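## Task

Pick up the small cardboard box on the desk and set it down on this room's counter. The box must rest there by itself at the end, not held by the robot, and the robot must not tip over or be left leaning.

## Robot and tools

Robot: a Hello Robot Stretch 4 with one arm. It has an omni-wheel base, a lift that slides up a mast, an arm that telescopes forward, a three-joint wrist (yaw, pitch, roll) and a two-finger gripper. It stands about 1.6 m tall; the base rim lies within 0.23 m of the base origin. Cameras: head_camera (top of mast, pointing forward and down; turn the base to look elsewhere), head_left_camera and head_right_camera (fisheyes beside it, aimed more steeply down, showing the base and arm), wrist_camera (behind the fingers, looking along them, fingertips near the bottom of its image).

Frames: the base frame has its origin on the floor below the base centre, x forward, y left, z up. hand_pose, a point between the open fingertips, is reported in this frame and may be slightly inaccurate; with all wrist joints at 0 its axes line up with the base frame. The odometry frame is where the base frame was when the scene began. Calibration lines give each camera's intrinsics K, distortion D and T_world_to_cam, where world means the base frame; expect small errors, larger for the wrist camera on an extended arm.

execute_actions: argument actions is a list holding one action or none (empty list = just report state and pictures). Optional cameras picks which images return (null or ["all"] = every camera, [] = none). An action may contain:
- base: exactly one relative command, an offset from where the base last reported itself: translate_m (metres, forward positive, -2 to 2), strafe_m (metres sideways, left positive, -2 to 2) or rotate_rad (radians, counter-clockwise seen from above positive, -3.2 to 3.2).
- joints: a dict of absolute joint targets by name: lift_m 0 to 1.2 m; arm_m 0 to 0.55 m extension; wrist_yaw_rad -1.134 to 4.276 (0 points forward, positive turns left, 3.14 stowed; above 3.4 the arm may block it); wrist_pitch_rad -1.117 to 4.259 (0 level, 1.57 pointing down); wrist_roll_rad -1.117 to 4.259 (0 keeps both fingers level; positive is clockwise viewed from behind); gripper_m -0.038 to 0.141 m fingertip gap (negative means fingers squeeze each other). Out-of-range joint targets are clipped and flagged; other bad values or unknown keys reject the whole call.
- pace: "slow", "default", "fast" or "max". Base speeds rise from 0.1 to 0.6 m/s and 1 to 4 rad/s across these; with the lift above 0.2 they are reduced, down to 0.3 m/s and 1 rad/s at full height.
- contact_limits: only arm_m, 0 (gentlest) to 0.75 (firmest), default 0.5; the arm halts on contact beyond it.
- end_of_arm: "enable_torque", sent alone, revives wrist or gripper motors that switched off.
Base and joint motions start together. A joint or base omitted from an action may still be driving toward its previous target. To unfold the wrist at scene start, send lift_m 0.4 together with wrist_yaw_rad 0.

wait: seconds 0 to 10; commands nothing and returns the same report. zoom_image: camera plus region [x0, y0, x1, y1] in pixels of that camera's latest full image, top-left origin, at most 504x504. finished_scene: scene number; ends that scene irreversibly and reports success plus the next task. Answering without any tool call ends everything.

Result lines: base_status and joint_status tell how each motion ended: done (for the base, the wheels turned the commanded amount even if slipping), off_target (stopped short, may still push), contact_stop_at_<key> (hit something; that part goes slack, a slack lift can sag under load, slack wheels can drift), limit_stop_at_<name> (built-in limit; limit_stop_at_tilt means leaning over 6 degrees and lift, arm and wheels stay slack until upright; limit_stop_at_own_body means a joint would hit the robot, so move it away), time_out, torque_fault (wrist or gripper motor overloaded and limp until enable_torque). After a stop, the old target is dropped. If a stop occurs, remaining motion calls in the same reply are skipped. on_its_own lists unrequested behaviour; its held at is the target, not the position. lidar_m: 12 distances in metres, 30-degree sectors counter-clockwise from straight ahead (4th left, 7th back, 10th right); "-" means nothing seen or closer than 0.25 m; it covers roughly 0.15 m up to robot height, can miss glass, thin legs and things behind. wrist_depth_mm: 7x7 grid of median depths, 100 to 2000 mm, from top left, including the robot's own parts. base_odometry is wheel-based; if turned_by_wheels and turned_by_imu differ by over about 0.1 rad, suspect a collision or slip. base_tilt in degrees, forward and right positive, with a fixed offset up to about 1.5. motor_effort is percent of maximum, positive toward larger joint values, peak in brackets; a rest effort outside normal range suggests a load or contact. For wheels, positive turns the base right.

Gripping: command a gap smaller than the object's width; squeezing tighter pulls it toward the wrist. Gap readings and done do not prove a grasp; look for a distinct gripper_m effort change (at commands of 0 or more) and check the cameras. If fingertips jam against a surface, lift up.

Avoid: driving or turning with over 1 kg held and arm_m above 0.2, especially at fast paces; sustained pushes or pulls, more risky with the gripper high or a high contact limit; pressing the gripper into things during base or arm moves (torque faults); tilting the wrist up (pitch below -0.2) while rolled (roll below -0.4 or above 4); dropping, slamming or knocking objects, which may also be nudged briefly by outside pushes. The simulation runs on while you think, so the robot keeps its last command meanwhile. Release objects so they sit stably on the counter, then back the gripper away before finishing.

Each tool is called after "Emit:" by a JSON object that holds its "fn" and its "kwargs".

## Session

Emit:
{"fn": "execute_actions", "kwargs": {"actions": []}}

Scene clock: 0.00 s.
base_odometry: x=+0.000 y=+0.000 heading=+0.000 (m, m, rad; odometry frame)
turned_by_wheels: +0.000 (rad since the last result)
turned_by_imu: +0.000 (rad since the last result)
base_tilt: forward=-0.2 right=-0.4 (deg)
lidar_m: 1.16 1.32 2.54 1.32 0.76 0.64 0.64 1.38 1.17 1.17 1.35 1.91
base_status: not commanded
joint_positions: lift_m=+0.218 arm_m=+0.001 wrist_yaw_rad=+3.105 wrist_pitch_rad=-0.007 wrist_roll_rad=+0.013 gripper_m=+0.057
joint_status: not commanded
motor_effort: lift_m=+19 arm_m=+0 wrist_yaw_rad=+1 wrist_pitch_rad=-7 wrist_roll_rad=+0 gripper_m=-4 wheel_0=+0 wheel_1=+0 wheel_2=+0 (%)
hand_pose: x=-0.1137 y=+0.0978 z=+0.3984 quat_wxyz=(+0.018, +0.004, +0.006, +1.000) (m; base frame)
wrist_depth_mm: - 133 768 778 741 946 1008 / - 122 174 768 741 715 1042 / 112 135 220 768 732 723 1060 / 1366 1808 904 1205 1138 1098 878 / 1464 1708 798 778 750 1098 1008 / 1042 1008 798 778 732 1098 960 / 778 788 798 113 741 866 878
pictures: head_camera, head_left_camera, head_right_camera, wrist_camera
camera_calibration (this result's frames):
wrist_camera: T_world_to_cam=[[0.0601561, 0.992605, 0.105438, -0.141913], [0.0565751, 0.102069, -0.993167, 0.433373], [-0.996584, 0.0657102, -0.0500166, 0.129176], [0, 0, 0, 1]] pos_world=[0.112754, 0.0881408, 0.451835]
Images, in order (width x height): head_camera 420x560, head_left_camera 420x672, head_right_camera 420x672, wrist_camera 616x392.

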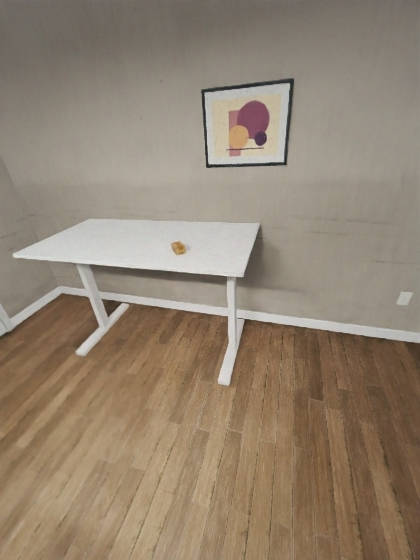

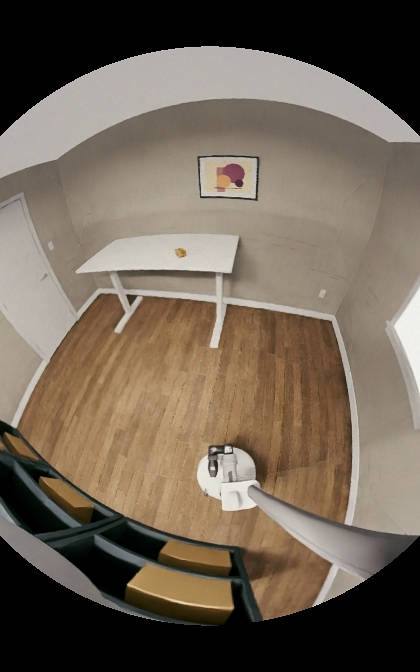

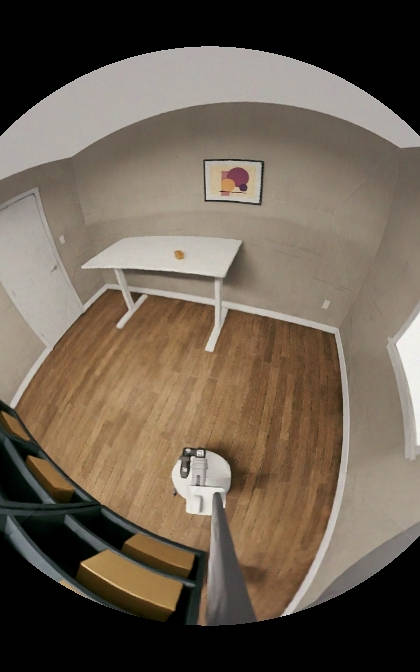

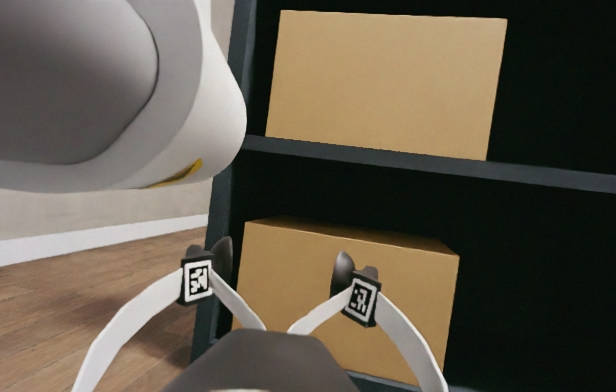

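Emit:
{"fn": "execute_actions", "kwargs": {"actions": [{"base":{"rotate_rad":0.274},"joints":{"lift_m":0.6,"wrist_yaw_rad":0,"gripper_m":0.13},"pace":"fast"}], "cameras": ["head_camera"]}}

Emit:
{"fn": "execute_actions", "kwargs": {"actions": [{"base":{"translate_m":0.82},"joints":{"lift_m":1.2,"wrist_pitch_rad":1.57},"pace":"fast"}], "cameras": []}}

Emit:
{"fn": "execute_actions", "kwargs": {"actions": [{"joints":{"arm_m":0.42},"pace":"fast"}], "cameras": ["head_right_camera","wrist_camera"]}}

Scene clock: 9.83 s.
base_odometry: x=+0.000 y=+0.000 heading=+0.273 (m, m, rad; odometry frame)
turned_by_wheels: +0.273 (rad since the last result)
turned_by_imu: +0.278 (rad since the last result)
base_tilt: forward=-0.2 right=-0.3 (deg)
lidar_m: 1.17 1.63 2.45 0.90 0.65 0.63 0.67 1.21 1.17 1.22 1.71 1.17
base_status: done
joint_positions: lift_m=+0.600 arm_m=+0.001 wrist_yaw_rad=+0.000 wrist_pitch_rad=-0.007 wrist_roll_rad=+0.013 gripper_m=+0.130
joint_status: all done
motor_effort: lift_m=+24(26) arm_m=+0(0) wrist_yaw_rad=-1(9) wrist_pitch_rad=-7(7) wrist_roll_rad=+0(0) gripper_m=-1(3) wheel_0=-3(9) wheel_1=-1(11) wheel_2=-3(13) (%)
hand_pose: x=+0.4600 y=-0.0873 z=+0.7800 quat_wxyz=(+1.000, +0.006, -0.004, +0.000) (m; base frame)
wrist_depth_mm: - - - 1921 1708 1499 1397 / - - - 1921 1661 1499 1397 / - - - 1366 1661 1499 1366 / - - - 1863 1618 1499 1366 / - 222 - 1863 1618 1464 1366 / 1921 1808 1921 1808 203 1499 1397 / 1397 1464 1576 113 1618 1499 1366
pictures: head_camera
Images, in order (width x height): head_camera 420x560.

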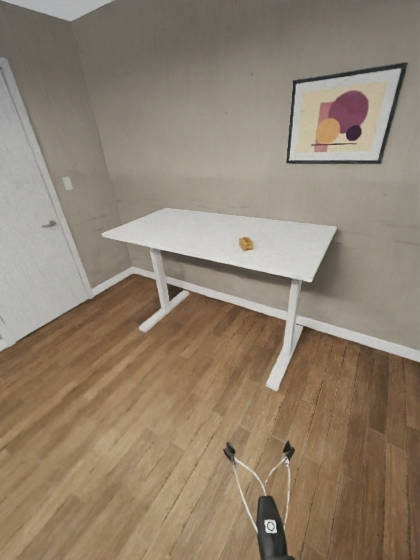

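Scene clock: 13.17 s.
base_odometry: x=+0.789 y=+0.222 heading=+0.274 (m, m, rad; odometry frame)
turned_by_wheels: +0.000 (rad since the last result)
turned_by_imu: -0.003 (rad since the last result)
base_tilt: forward=-0.1 right=-0.3 (deg)
lidar_m: 0.42 0.63 2.09 1.90 1.40 1.34 1.42 1.64 1.57 1.68 0.45 0.41
base_status: done
joint_positions: lift_m=+1.200 arm_m=+0.001 wrist_yaw_rad=+0.000 wrist_pitch_rad=+1.570 wrist_roll_rad=+0.013 gripper_m=+0.130
joint_status: all done
motor_effort: lift_m=+24(28) arm_m=+0(0) wrist_yaw_rad=+1(1) wrist_pitch_rad=-1(4) wrist_roll_rad=+0(1) gripper_m=+1(0) wheel_0=+2(9) wheel_1=+2(10) wheel_2=-1(17) (%)
hand_pose: x=+0.1717 y=-0.0874 z=+1.0894 quat_wxyz=(+0.707, +0.005, +0.707, -0.005) (m; base frame)
wrist_depth_mm: 1229 1255 1255 1255 1255 359 364 / 1229 1255 1255 1281 1281 1281 366 / 1255 1255 1281 1308 1308 1308 379 / 1281 1255 1078 1281 1281 1336 1336 / 1281 1255 1098 1098 1336 1336 1336 / 1281 1308 1098 1098 204 1366 1336 / 1308 1281 1308 113 1336 1366 1366
pictures: none
No camera images: the call's "cameras" was empty. Leave "cameras" out to get every camera's image.

Scene clock: 15.13 s.
base_odometry: x=+0.789 y=+0.222 heading=+0.274 (m, m, rad; odometry frame)
turned_by_wheels: +0.000 (rad since the last result)
turned_by_imu: +0.001 (rad since the last result)
base_tilt: forward=-0.2 right=-0.3 (deg)
lidar_m: 0.42 0.61 2.09 1.94 1.41 1.34 1.42 1.62 1.57 1.69 0.43 0.41
base_status: not commanded
joint_positions: lift_m=+1.200 arm_m=+0.419 wrist_yaw_rad=+0.000 wrist_pitch_rad=+1.570 wrist_roll_rad=+0.013 gripper_m=+0.130
joint_status: all done
motor_effort: lift_m=+24(23) arm_m=+8(9) wrist_yaw_rad=+0(0) wrist_pitch_rad=-1(1) wrist_roll_rad=+1(0) gripper_m=-1(1) wheel_0=+2(1) wheel_1=+2(2) wheel_2=-2(1) (%)
hand_pose: x=+0.5897 y=-0.0874 z=+1.0894 quat_wxyz=(+0.707, +0.004, +0.707, -0.004) (m; base frame)
wrist_depth_mm: 343 347 349 351 355 359 364 / 347 347 353 355 357 364 366 / 349 353 355 357 362 366 368 / 353 353 357 359 364 368 370 / 1255 355 362 366 368 370 375 / 1281 1281 364 366 204 373 377 / 1281 1308 1118 113 375 377 382
pictures: head_right_camera, wrist_camera
camera_calibration (this result's frames):
wrist_camera: T_world_to_cam=[[0.105802, -0.994107, 0.0235949, -0.184686], [-0.992795, -0.104261, 0.0590632, 0.553257], [-0.0562551, -0.0296739, -0.997975, 1.34676], [0, 0, 0, 1]] pos_world=[0.644572, -0.085951, 1.31571]
Images, in order (width x height): head_right_camera 420x672, wrist_camera 616x392.

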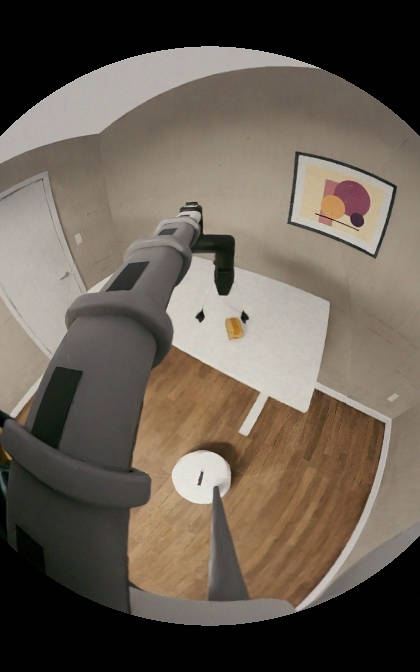

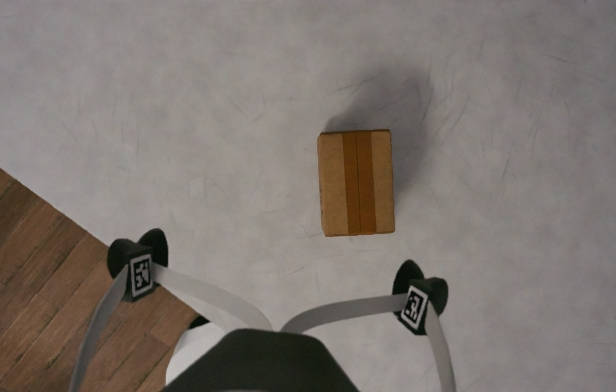

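Emit:
{"fn": "execute_actions", "kwargs": {"actions": [{"base":{"strafe_m":-0.045},"joints":{"arm_m":0.475,"wrist_roll_rad":-0.16,"lift_m":1.15},"pace":"fast"}], "cameras": ["wrist_camera"]}}

Scene clock: 19.80 s.
base_odometry: x=+0.801 y=+0.178 heading=+0.274 (m, m, rad; odometry frame)
turned_by_wheels: +0.000 (rad since the last result)
turned_by_imu: +0.001 (rad since the last result)
base_tilt: forward=-0.1 right=-0.3 (deg)
lidar_m: 0.42 0.56 2.13 1.95 1.42 1.36 1.44 1.61 1.53 1.64 0.41 0.39
base_status: done
joint_positions: lift_m=+1.150 arm_m=+0.474 wrist_yaw_rad=+0.000 wrist_pitch_rad=+1.570 wrist_roll_rad=-0.160 gripper_m=+0.130
joint_status: all done
motor_effort: lift_m=+16(21) arm_m=+9(9) wrist_yaw_rad=+0(0) wrist_pitch_rad=-1(2) wrist_roll_rad=+0(2) gripper_m=-1(0) wheel_0=+3(10) wheel_1=-4(11) wheel_2=+0(1) (%)
hand_pose: x=+0.6447 y=-0.0874 z=+1.0401 quat_wxyz=(+0.705, -0.056, +0.705, +0.056) (m; base frame)
wrist_depth_mm: 297 300 303 304 306 310 314 / 298 303 306 306 309 314 315 / 301 304 307 310 312 315 319 / 304 307 310 267 315 319 320 / 306 307 312 265 319 322 324 / 310 310 314 266 204 324 327 / 1229 315 315 113 322 325 330
pictures: wrist_camera
camera_calibration (this result's frames):
wrist_camera: T_world_to_cam=[[0.27467, -0.961246, 0.0237296, -0.295473], [-0.960215, -0.272914, 0.0592091, 0.574849], [-0.0504384, -0.0390484, -0.997964, 1.29602], [0, 0, 0, 1]] pos_world=[0.698506, -0.0765306, 1.26636]
Images, in order (width x height): wrist_camera 616x392.

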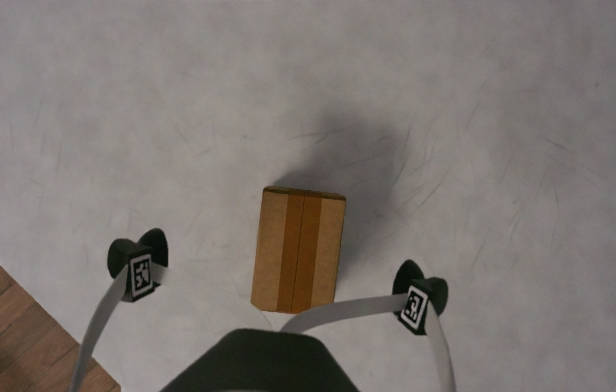

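Emit:
{"fn": "execute_actions", "kwargs": {"actions": [{"base":{"strafe_m":-0.012},"joints":{"lift_m":1.097,"gripper_m":0.11}}], "cameras": ["wrist_camera"]}}

Emit:
{"fn": "execute_actions", "kwargs": {"actions": [{"joints":{"gripper_m":0.015}}], "cameras": []}}

Emit:
{"fn": "execute_actions", "kwargs": {"actions": [{"joints":{"lift_m":1.16}}], "cameras": ["wrist_camera"]}}

Scene clock: 24.03 s.
base_odometry: x=+0.805 y=+0.167 heading=+0.274 (m, m, rad; odometry frame)
turned_by_wheels: +0.000 (rad since the last result)
turned_by_imu: +0.001 (rad since the last result)
base_tilt: forward=-0.2 right=-0.4 (deg)
lidar_m: 0.40 0.57 2.14 1.98 1.43 1.38 1.44 1.57 1.50 1.62 0.42 0.38
base_status: done
joint_positions: lift_m=+1.097 arm_m=+0.474 wrist_yaw_rad=+0.000 wrist_pitch_rad=+1.570 wrist_roll_rad=-0.160 gripper_m=+0.110
joint_status: all done
motor_effort: lift_m=+15(12) arm_m=+9(8) wrist_yaw_rad=+0(0) wrist_pitch_rad=-1(1) wrist_roll_rad=+0(0) gripper_m=-1(1) wheel_0=+4(10) wheel_1=-3(10) wheel_2=+0(0) (%)
hand_pose: x=+0.6447 y=-0.0874 z=+0.9871 quat_wxyz=(+0.705, -0.056, +0.705, +0.056) (m; base frame)
wrist_depth_mm: 248 249 251 253 255 258 259 / 249 252 253 255 258 260 262 / 251 253 256 257 260 262 265 / 253 255 257 214 263 265 267 / 255 256 213 211 264 267 270 / 257 258 212 213 203 268 270 / 259 262 263 113 268 271 273
pictures: wrist_camera
camera_calibration (this result's frames):
wrist_camera: T_world_to_cam=[[0.274672, -0.961245, 0.0237295, -0.29422], [-0.960214, -0.272916, 0.0592092, 0.577989], [-0.0504384, -0.0390485, -0.997964, 1.2432], [0, 0, 0, 1]] pos_world=[0.698513, -0.0765305, 1.21343]
Images, in order (width x height): wrist_camera 616x392.

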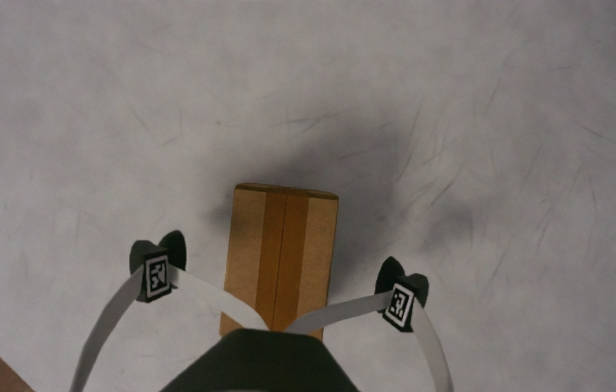

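Scene clock: 25.80 s.
base_odometry: x=+0.805 y=+0.167 heading=+0.274 (m, m, rad; odometry frame)
turned_by_wheels: +0.000 (rad since the last result)
turned_by_imu: +0.001 (rad since the last result)
base_tilt: forward=-0.2 right=-0.3 (deg)
lidar_m: 0.41 0.60 2.14 1.95 1.42 1.38 1.45 1.57 1.51 1.64 0.40 0.40
base_status: not commanded
joint_positions: lift_m=+1.097 arm_m=+0.474 wrist_yaw_rad=+0.000 wrist_pitch_rad=+1.570 wrist_roll_rad=-0.160 gripper_m=+0.015
joint_status: all done
motor_effort: lift_m=+15(15) arm_m=+8(9) wrist_yaw_rad=+0(0) wrist_pitch_rad=+0(1) wrist_roll_rad=-1(1) gripper_m=-19(22) wheel_0=+4(4) wheel_1=-3(3) wheel_2=+0(0) (%)
hand_pose: x=+0.6447 y=-0.0874 z=+0.9871 quat_wxyz=(+0.705, -0.056, +0.705, +0.056) (m; base frame)
wrist_depth_mm: 248 248 250 253 256 258 259 / 249 251 253 255 257 260 262 / 251 253 255 257 259 262 264 / 254 255 257 201 262 265 266 / 256 258 198 198 264 266 267 / 256 177 198 200 189 270 271 / 259 260 262 113 270 271 273
pictures: none
No camera images: the call's "cameras" was empty. Leave "cameras" out to get every camera's image.

Scene clock: 27.00 s.
base_odometry: x=+0.805 y=+0.167 heading=+0.274 (m, m, rad; odometry frame)
turned_by_wheels: +0.000 (rad since the last result)
turned_by_imu: +0.000 (rad since the last result)
base_tilt: forward=-0.1 right=-0.4 (deg)
lidar_m: 0.41 0.57 2.14 1.95 1.41 1.38 1.45 1.59 1.51 1.63 0.42 0.39
base_status: not commanded
joint_positions: lift_m=+1.160 arm_m=+0.474 wrist_yaw_rad=+0.000 wrist_pitch_rad=+1.570 wrist_roll_rad=-0.160 gripper_m=+0.015
joint_status: all done
motor_effort: lift_m=+25(25) arm_m=+9(8) wrist_yaw_rad=+0(0) wrist_pitch_rad=-1(1) wrist_roll_rad=+0(1) gripper_m=-20(19) wheel_0=+4(4) wheel_1=-3(2) wheel_2=+0(0) (%)
hand_pose: x=+0.6447 y=-0.0874 z=+1.0493 quat_wxyz=(+0.705, -0.056, +0.705, +0.056) (m; base frame)
wrist_depth_mm: 306 309 310 314 317 320 322 / 309 310 312 315 319 320 324 / 312 314 317 320 320 324 329 / 312 315 317 201 324 327 329 / 315 319 198 198 329 330 332 / 1229 178 198 199 190 332 336 / 1281 324 325 113 330 334 338
pictures: wrist_camera
camera_calibration (this result's frames):
wrist_camera: T_world_to_cam=[[0.274673, -0.961245, 0.0237296, -0.295698], [-0.960214, -0.272917, 0.0592091, 0.574309], [-0.0504382, -0.0390486, -0.997964, 1.30526], [0, 0, 0, 1]] pos_world=[0.698515, -0.0765304, 1.27562]
Images, in order (width x height): wrist_camera 616x392.

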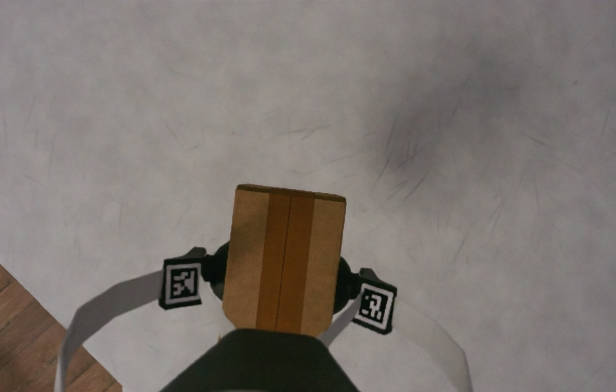

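Emit:
{"fn": "execute_actions", "kwargs": {"actions": [{"base":{"rotate_rad":-2.79},"joints":{"arm_m":0.02},"pace":"fast"}], "cameras": ["head_left_camera","head_right_camera"]}}

Scene clock: 33.67 s.
base_odometry: x=+0.805 y=+0.167 heading=-2.515 (m, m, rad; odometry frame)
turned_by_wheels: -2.789 (rad since the last result)
turned_by_imu: -2.813 (rad since the last result)
base_tilt: forward=-0.2 right=-0.4 (deg)
lidar_m: 1.71 1.52 1.52 1.31 0.40 0.40 0.50 1.16 2.15 1.56 1.37 1.38
base_status: done
joint_positions: lift_m=+1.160 arm_m=+0.022 wrist_yaw_rad=+0.000 wrist_pitch_rad=+1.570 wrist_roll_rad=-0.160 gripper_m=+0.015
joint_status: all done
motor_effort: lift_m=+24(24) arm_m=-8(6) wrist_yaw_rad=+1(1) wrist_pitch_rad=-1(1) wrist_roll_rad=+0(0) gripper_m=-18(19) wheel_0=+3(8) wheel_1=+5(10) wheel_2=+7(12) (%)
hand_pose: x=+0.1926 y=-0.0874 z=+1.0493 quat_wxyz=(+0.705, -0.056, +0.705, +0.056) (m; base frame)
wrist_depth_mm: 1182 1205 1229 1229 1229 1229 1255 / 1229 1205 1205 1229 1255 1255 1255 / 1205 1229 1229 1255 1255 1281 1281 / 1205 1229 1042 202 1255 1281 1281 / 1229 1229 198 198 1281 1281 1308 / 1182 178 198 200 189 1308 1308 / 1255 1281 1281 113 1281 1308 1308
pictures: head_left_camera, head_right_camera
Images, in order (width x height): head_left_camera 420x672, head_right_camera 420x672.

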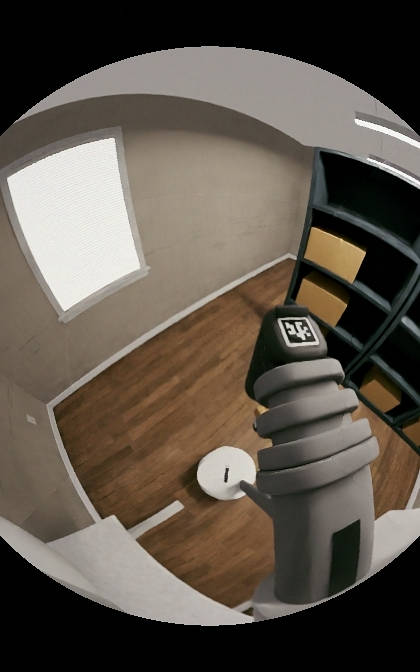

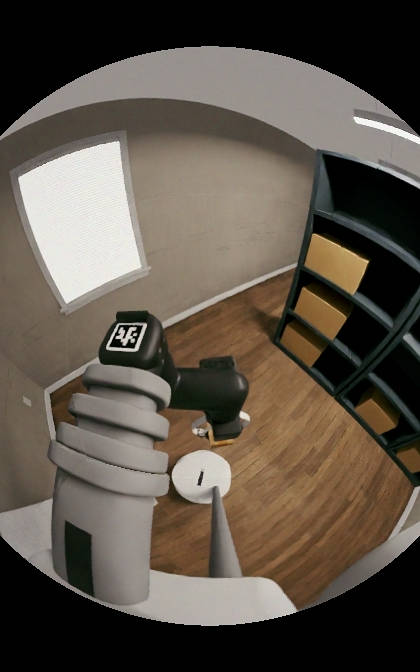

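Emit:
{"fn": "execute_actions", "kwargs": {"actions": [{"base":{"translate_m":1.42},"joints":{"lift_m":0.55},"pace":"max"}], "cameras": []}}

Emit:
{"fn": "execute_actions", "kwargs": {"actions": [{"base":{"rotate_rad":-0.83},"pace":"fast"}], "cameras": ["head_camera","head_right_camera"]}}

Scene clock: 42.50 s.
base_odometry: x=-0.345 y=-0.666 heading=-2.515 (m, m, rad; odometry frame)
turned_by_wheels: +0.000 (rad since the last result)
turned_by_imu: -0.003 (rad since the last result)
base_tilt: forward=-0.2 right=-0.3 (deg)
lidar_m: 0.53 0.45 0.46 0.55 1.11 1.66 2.57 3.25 0.86 0.66 2.63 0.83
base_status: done
joint_positions: lift_m=+0.550 arm_m=+0.021 wrist_yaw_rad=+0.000 wrist_pitch_rad=+1.570 wrist_roll_rad=-0.160 gripper_m=+0.015
joint_status: all done
motor_effort: lift_m=+17(24) arm_m=-8(8) wrist_yaw_rad=+0(0) wrist_pitch_rad=-1(2) wrist_roll_rad=+0(0) gripper_m=-20(19) wheel_0=+4(9) wheel_1=+3(9) wheel_2=-5(15) (%)
hand_pose: x=+0.1925 y=-0.0874 z=+0.4400 quat_wxyz=(+0.705, -0.056, +0.705, +0.056) (m; base frame)
wrist_depth_mm: 549 627 640 640 654 654 661 / 634 640 647 647 654 661 668 / 640 640 647 654 654 668 676 / 640 452 452 201 668 676 683 / 445 445 198 199 676 676 683 / 442 178 198 200 190 676 683 / 449 452 452 113 691 691 699
pictures: none
No camera images: the call's "cameras" was empty. Leave "cameras" out to get every camera's image.

Scene clock: 43.83 s.
base_odometry: x=-0.345 y=-0.666 heading=+2.939 (m, m, rad; odometry frame)
turned_by_wheels: -0.829 (rad since the last result)
turned_by_imu: -0.837 (rad since the last result)
base_tilt: forward=-0.2 right=-0.4 (deg)
lidar_m: 1.65 0.66 0.48 0.45 0.50 0.67 2.10 1.61 1.95 1.65 0.66 0.66
base_status: done
joint_positions: lift_m=+0.550 arm_m=+0.021 wrist_yaw_rad=+0.000 wrist_pitch_rad=+1.570 wrist_roll_rad=-0.160 gripper_m=+0.015
joint_status: not commanded
motor_effort: lift_m=+17(17) arm_m=-8(7) wrist_yaw_rad=+0(0) wrist_pitch_rad=-1(1) wrist_roll_rad=+0(0) gripper_m=-20(20) wheel_0=+4(11) wheel_1=+1(13) wheel_2=+2(14) (%)
hand_pose: x=+0.1926 y=-0.0874 z=+0.4400 quat_wxyz=(+0.705, -0.056, +0.705, +0.056) (m; base frame)
wrist_depth_mm: 627 634 640 640 647 661 654 / 634 640 640 654 661 661 661 / 640 647 647 654 661 661 668 / 640 455 452 201 668 668 683 / 442 445 198 198 668 676 683 / 445 177 198 200 189 683 691 / 449 452 452 113 676 683 691
pictures: head_camera, head_right_camera
Images, in order (width x height): head_camera 420x560, head_right_camera 420x672.

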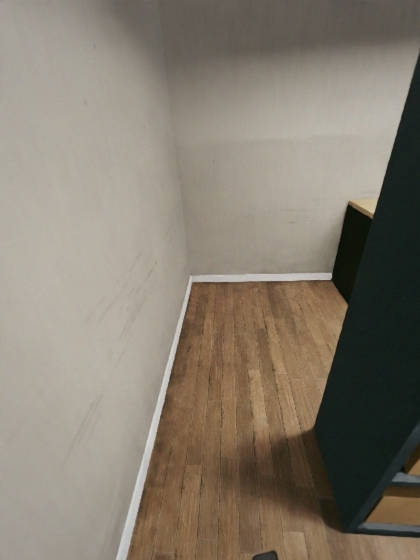

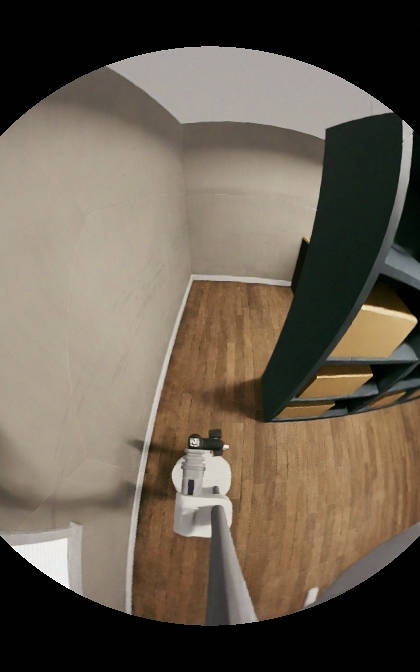

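Emit:
{"fn": "execute_actions", "kwargs": {"actions": [{"base":{"translate_m":1.4},"pace":"max"}], "cameras": []}}

Emit:
{"fn": "execute_actions", "kwargs": {"actions": [{"base":{"rotate_rad":-0.96},"joints":{"lift_m":0.75},"pace":"fast"}], "cameras": ["head_camera"]}}

Scene clock: 51.37 s.
base_odometry: x=-1.717 y=-0.384 heading=+2.939 (m, m, rad; odometry frame)
turned_by_wheels: +0.000 (rad since the last result)
turned_by_imu: -0.003 (rad since the last result)
base_tilt: forward=-0.2 right=-0.4 (deg)
lidar_m: 1.22 0.59 0.42 0.41 0.43 0.62 1.87 0.70 0.68 1.99 1.35 1.27
base_status: done
joint_positions: lift_m=+0.550 arm_m=+0.021 wrist_yaw_rad=+0.000 wrist_pitch_rad=+1.570 wrist_roll_rad=-0.160 gripper_m=+0.015
joint_status: not commanded
motor_effort: lift_m=+17(17) arm_m=-8(8) wrist_yaw_rad=+0(0) wrist_pitch_rad=-1(1) wrist_roll_rad=+1(0) gripper_m=-20(20) wheel_0=+2(10) wheel_1=+2(8) wheel_2=+1(18) (%)
hand_pose: x=+0.1926 y=-0.0874 z=+0.4400 quat_wxyz=(+0.705, -0.056, +0.705, +0.056) (m; base frame)
wrist_depth_mm: 627 627 640 640 647 654 661 / 634 640 647 647 654 661 661 / 634 647 654 654 661 668 676 / 640 452 452 201 668 676 676 / 442 445 198 198 668 676 683 / 442 178 198 200 189 683 691 / 445 449 452 113 676 683 699
pictures: none
No camera images: the call's "cameras" was empty. Leave "cameras" out to get every camera's image.

Scene clock: 52.90 s.
base_odometry: x=-1.717 y=-0.384 heading=+1.980 (m, m, rad; odometry frame)
turned_by_wheels: -0.959 (rad since the last result)
turned_by_imu: -0.968 (rad since the last result)
base_tilt: forward=-0.2 right=-0.4 (deg)
lidar_m: 1.36 1.21 1.16 0.52 0.42 0.42 0.46 0.71 2.94 0.67 0.70 1.74
base_status: done
joint_positions: lift_m=+0.750 arm_m=+0.021 wrist_yaw_rad=+0.000 wrist_pitch_rad=+1.570 wrist_roll_rad=-0.160 gripper_m=+0.015
joint_status: all done
motor_effort: lift_m=+24(22) arm_m=-8(8) wrist_yaw_rad=+0(0) wrist_pitch_rad=-1(0) wrist_roll_rad=+0(0) gripper_m=-19(20) wheel_0=+3(11) wheel_1=+4(13) wheel_2=+6(14) (%)
hand_pose: x=+0.1925 y=-0.0874 z=+0.6394 quat_wxyz=(+0.705, -0.056, +0.705, +0.056) (m; base frame)
wrist_depth_mm: 809 820 831 842 842 854 854 / 820 831 842 842 854 854 866 / 820 831 842 854 854 866 878 / 842 842 640 202 866 878 878 / 842 640 198 198 878 878 891 / 842 178 198 200 189 878 778 / 778 661 661 113 878 891 891
pictures: head_camera
Images, in order (width x height): head_camera 420x560.

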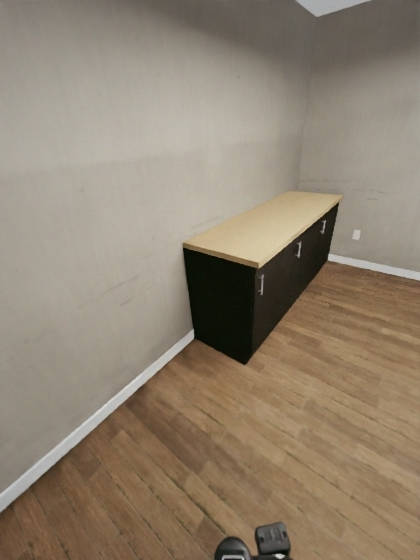

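Emit:
{"fn": "execute_actions", "kwargs": {"actions": [{"base":{"translate_m":0.98},"joints":{"lift_m":1.14},"pace":"fast"}], "cameras": []}}

Emit:
{"fn": "execute_actions", "kwargs": {"actions": [{"joints":{"arm_m":0.52},"pace":"fast"}], "cameras": ["head_right_camera","wrist_camera"]}}

Scene clock: 58.90 s.
base_odometry: x=-2.107 y=+0.515 heading=+1.980 (m, m, rad; odometry frame)
turned_by_wheels: +0.000 (rad since the last result)
turned_by_imu: -0.002 (rad since the last result)
base_tilt: forward=-0.2 right=-0.4 (deg)
lidar_m: 0.41 0.65 0.63 0.71 1.05 1.21 1.32 1.02 1.01 1.11 1.66 0.40
base_status: done
joint_positions: lift_m=+1.140 arm_m=+0.021 wrist_yaw_rad=+0.000 wrist_pitch_rad=+1.570 wrist_roll_rad=-0.160 gripper_m=+0.015
joint_status: all done
motor_effort: lift_m=+23(29) arm_m=-8(8) wrist_yaw_rad=+0(0) wrist_pitch_rad=+0(1) wrist_roll_rad=+0(0) gripper_m=-19(21) wheel_0=+3(8) wheel_1=+3(9) wheel_2=-3(16) (%)
hand_pose: x=+0.1926 y=-0.0874 z=+1.0294 quat_wxyz=(+0.705, -0.056, +0.705, +0.056) (m; base frame)
wrist_depth_mm: 820 991 1182 640 375 340 1229 / 991 1205 1205 960 488 469 1255 / 1182 1205 1229 1229 1229 1229 1255 / 1205 1205 1025 201 1255 1255 1255 / 1205 1229 198 198 1255 1255 1281 / 1205 178 198 200 189 1281 1308 / 1229 1255 1229 113 1281 1281 1281
pictures: none
No camera images: the call's "cameras" was empty. Leave "cameras" out to get every camera's image.

Scene clock: 61.00 s.
base_odometry: x=-2.107 y=+0.515 heading=+1.980 (m, m, rad; odometry frame)
turned_by_wheels: +0.000 (rad since the last result)
turned_by_imu: +0.001 (rad since the last result)
base_tilt: forward=-0.2 right=-0.3 (deg)
lidar_m: 0.43 0.63 0.64 0.70 1.05 1.20 1.31 1.04 1.01 1.10 1.65 0.40
base_status: not commanded
joint_positions: lift_m=+1.140 arm_m=+0.519 wrist_yaw_rad=+0.000 wrist_pitch_rad=+1.570 wrist_roll_rad=-0.160 gripper_m=+0.015
joint_status: all done
motor_effort: lift_m=+24(24) arm_m=+9(7) wrist_yaw_rad=+0(0) wrist_pitch_rad=+0(2) wrist_roll_rad=+0(0) gripper_m=-19(19) wheel_0=+3(2) wheel_1=+3(3) wheel_2=-3(4) (%)
hand_pose: x=+0.6897 y=-0.0874 z=+1.0294 quat_wxyz=(+0.705, -0.057, +0.705, +0.057) (m; base frame)
wrist_depth_mm: 325 329 330 332 336 340 342 / 327 330 334 336 340 342 345 / 330 332 336 338 342 345 347 / 332 336 338 201 343 347 351 / 336 340 198 198 347 351 353 / 1229 178 198 200 189 353 355 / 1205 345 345 113 353 357 359
pictures: head_right_camera, wrist_camera
camera_calibration (this result's frames):
wrist_camera: T_world_to_cam=[[0.275095, -0.961123, 0.0237523, -0.307898], [-0.960098, -0.273341, 0.0591307, 0.618693], [-0.0503394, -0.0390711, -0.997968, 1.28758], [0, 0, 0, 1]] pos_world=[0.743523, -0.0765066, 1.2557]
Images, in order (width x height): head_right_camera 420x672, wrist_camera 616x392.

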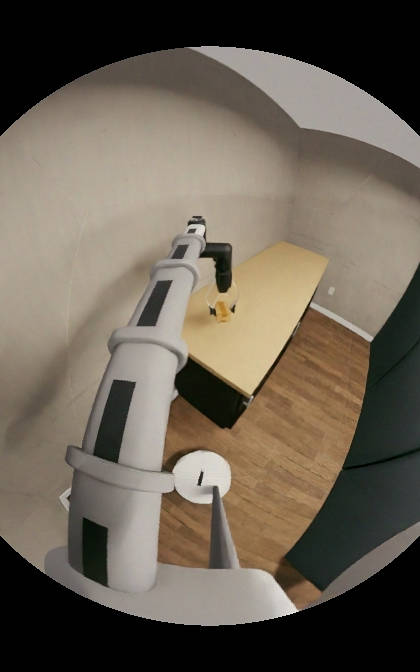

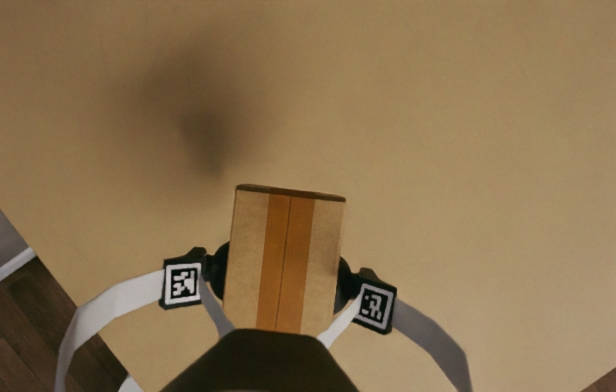

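Emit:
{"fn": "execute_actions", "kwargs": {"actions": [{"joints":{"lift_m":1.059}}], "cameras": []}}

Emit:
{"fn": "execute_actions", "kwargs": {"actions": [{"joints":{"gripper_m":0.11}}], "cameras": []}}

Emit:
{"fn": "execute_actions", "kwargs": {"actions": [{"joints":{"lift_m":1.14},"pace":"fast"}], "cameras": ["wrist_camera"]}}

Scene clock: 65.47 s.
base_odometry: x=-2.107 y=+0.515 heading=+1.980 (m, m, rad; odometry frame)
turned_by_wheels: +0.000 (rad since the last result)
turned_by_imu: +0.002 (rad since the last result)
base_tilt: forward=-0.2 right=-0.4 (deg)
lidar_m: 0.42 0.65 0.64 0.70 1.06 1.21 1.31 1.03 1.01 1.09 1.68 0.41
base_status: not commanded
joint_positions: lift_m=+1.059 arm_m=+0.519 wrist_yaw_rad=+0.000 wrist_pitch_rad=+1.570 wrist_roll_rad=-0.160 gripper_m=+0.015
joint_status: all done
motor_effort: lift_m=+15(26) arm_m=+8(9) wrist_yaw_rad=+0(0) wrist_pitch_rad=+0(0) wrist_roll_rad=+1(0) gripper_m=-19(19) wheel_0=+3(3) wheel_1=+3(3) wheel_2=-3(3) (%)
hand_pose: x=+0.6897 y=-0.0874 z=+0.9491 quat_wxyz=(+0.705, -0.057, +0.705, +0.057) (m; base frame)
wrist_depth_mm: 249 251 253 255 258 259 262 / 251 253 255 258 259 262 264 / 253 255 257 259 262 264 266 / 255 257 258 201 264 266 268 / 257 259 198 198 266 268 271 / 258 178 198 200 189 271 273 / 262 264 264 113 270 272 274
pictures: none
No camera images: the call's "cameras" was empty. Leave "cameras" out to get every camera's image.

Scene clock: 67.23 s.
base_odometry: x=-2.107 y=+0.515 heading=+1.980 (m, m, rad; odometry frame)
turned_by_wheels: +0.000 (rad since the last result)
turned_by_imu: +0.001 (rad since the last result)
base_tilt: forward=-0.2 right=-0.4 (deg)
lidar_m: 0.43 0.64 0.64 0.70 1.06 1.20 1.30 1.03 1.02 1.10 1.65 0.40
base_status: not commanded
joint_positions: lift_m=+1.059 arm_m=+0.519 wrist_yaw_rad=+0.000 wrist_pitch_rad=+1.570 wrist_roll_rad=-0.160 gripper_m=+0.110
joint_status: all done
motor_effort: lift_m=+15(15) arm_m=+8(8) wrist_yaw_rad=+0(0) wrist_pitch_rad=+0(0) wrist_roll_rad=+0(1) gripper_m=+0(18) wheel_0=+3(3) wheel_1=+3(3) wheel_2=-4(3) (%)
hand_pose: x=+0.6897 y=-0.0874 z=+0.9491 quat_wxyz=(+0.705, -0.057, +0.705, +0.057) (m; base frame)
wrist_depth_mm: 250 251 254 255 257 260 262 / 251 253 255 257 260 263 265 / 253 255 257 259 262 265 266 / 255 257 259 221 264 267 268 / 257 258 259 213 266 268 271 / 259 260 213 215 204 271 273 / 262 264 265 113 271 273 277
pictures: none
No camera images: the call's "cameras" was empty. Leave "cameras" out to get every camera's image.

Scene clock: 68.33 s.
base_odometry: x=-2.107 y=+0.515 heading=+1.980 (m, m, rad; odometry frame)
turned_by_wheels: +0.000 (rad since the last result)
turned_by_imu: +0.000 (rad since the last result)
base_tilt: forward=-0.2 right=-0.4 (deg)
lidar_m: 0.42 0.63 0.64 0.71 1.08 1.19 1.32 1.04 1.02 1.10 1.65 0.39
base_status: not commanded
joint_positions: lift_m=+1.140 arm_m=+0.519 wrist_yaw_rad=+0.000 wrist_pitch_rad=+1.570 wrist_roll_rad=-0.160 gripper_m=+0.110
joint_status: all done
motor_effort: lift_m=+24(23) arm_m=+8(8) wrist_yaw_rad=+0(0) wrist_pitch_rad=+0(1) wrist_roll_rad=+1(1) gripper_m=+0(1) wheel_0=+3(3) wheel_1=+3(3) wheel_2=-3(3) (%)
hand_pose: x=+0.6897 y=-0.0874 z=+1.0294 quat_wxyz=(+0.705, -0.057, +0.705, +0.057) (m; base frame)
wrist_depth_mm: 325 327 332 332 336 340 342 / 327 330 332 336 340 342 345 / 330 332 336 340 342 345 349 / 332 334 338 338 345 347 351 / 338 336 342 294 347 349 353 / 1205 340 343 347 204 355 357 / 1229 343 343 113 351 357 357
pictures: wrist_camera
camera_calibration (this result's frames):
wrist_camera: T_world_to_cam=[[0.275093, -0.961124, 0.0237478, -0.307891], [-0.960098, -0.273338, 0.0591467, 0.618678], [-0.0503561, -0.039071, -0.997967, 1.28757], [0, 0, 0, 1]] pos_world=[0.743527, -0.0765068, 1.25567]
Images, in order (width x height): wrist_camera 616x392.

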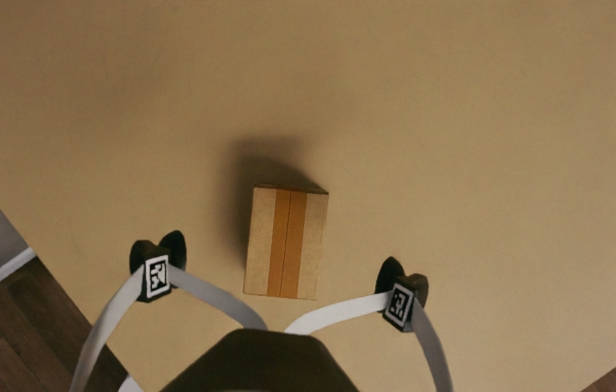

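Emit:
{"fn": "finished_scene", "kwargs": {"scene": 2}}

The scene is finished: the task was done.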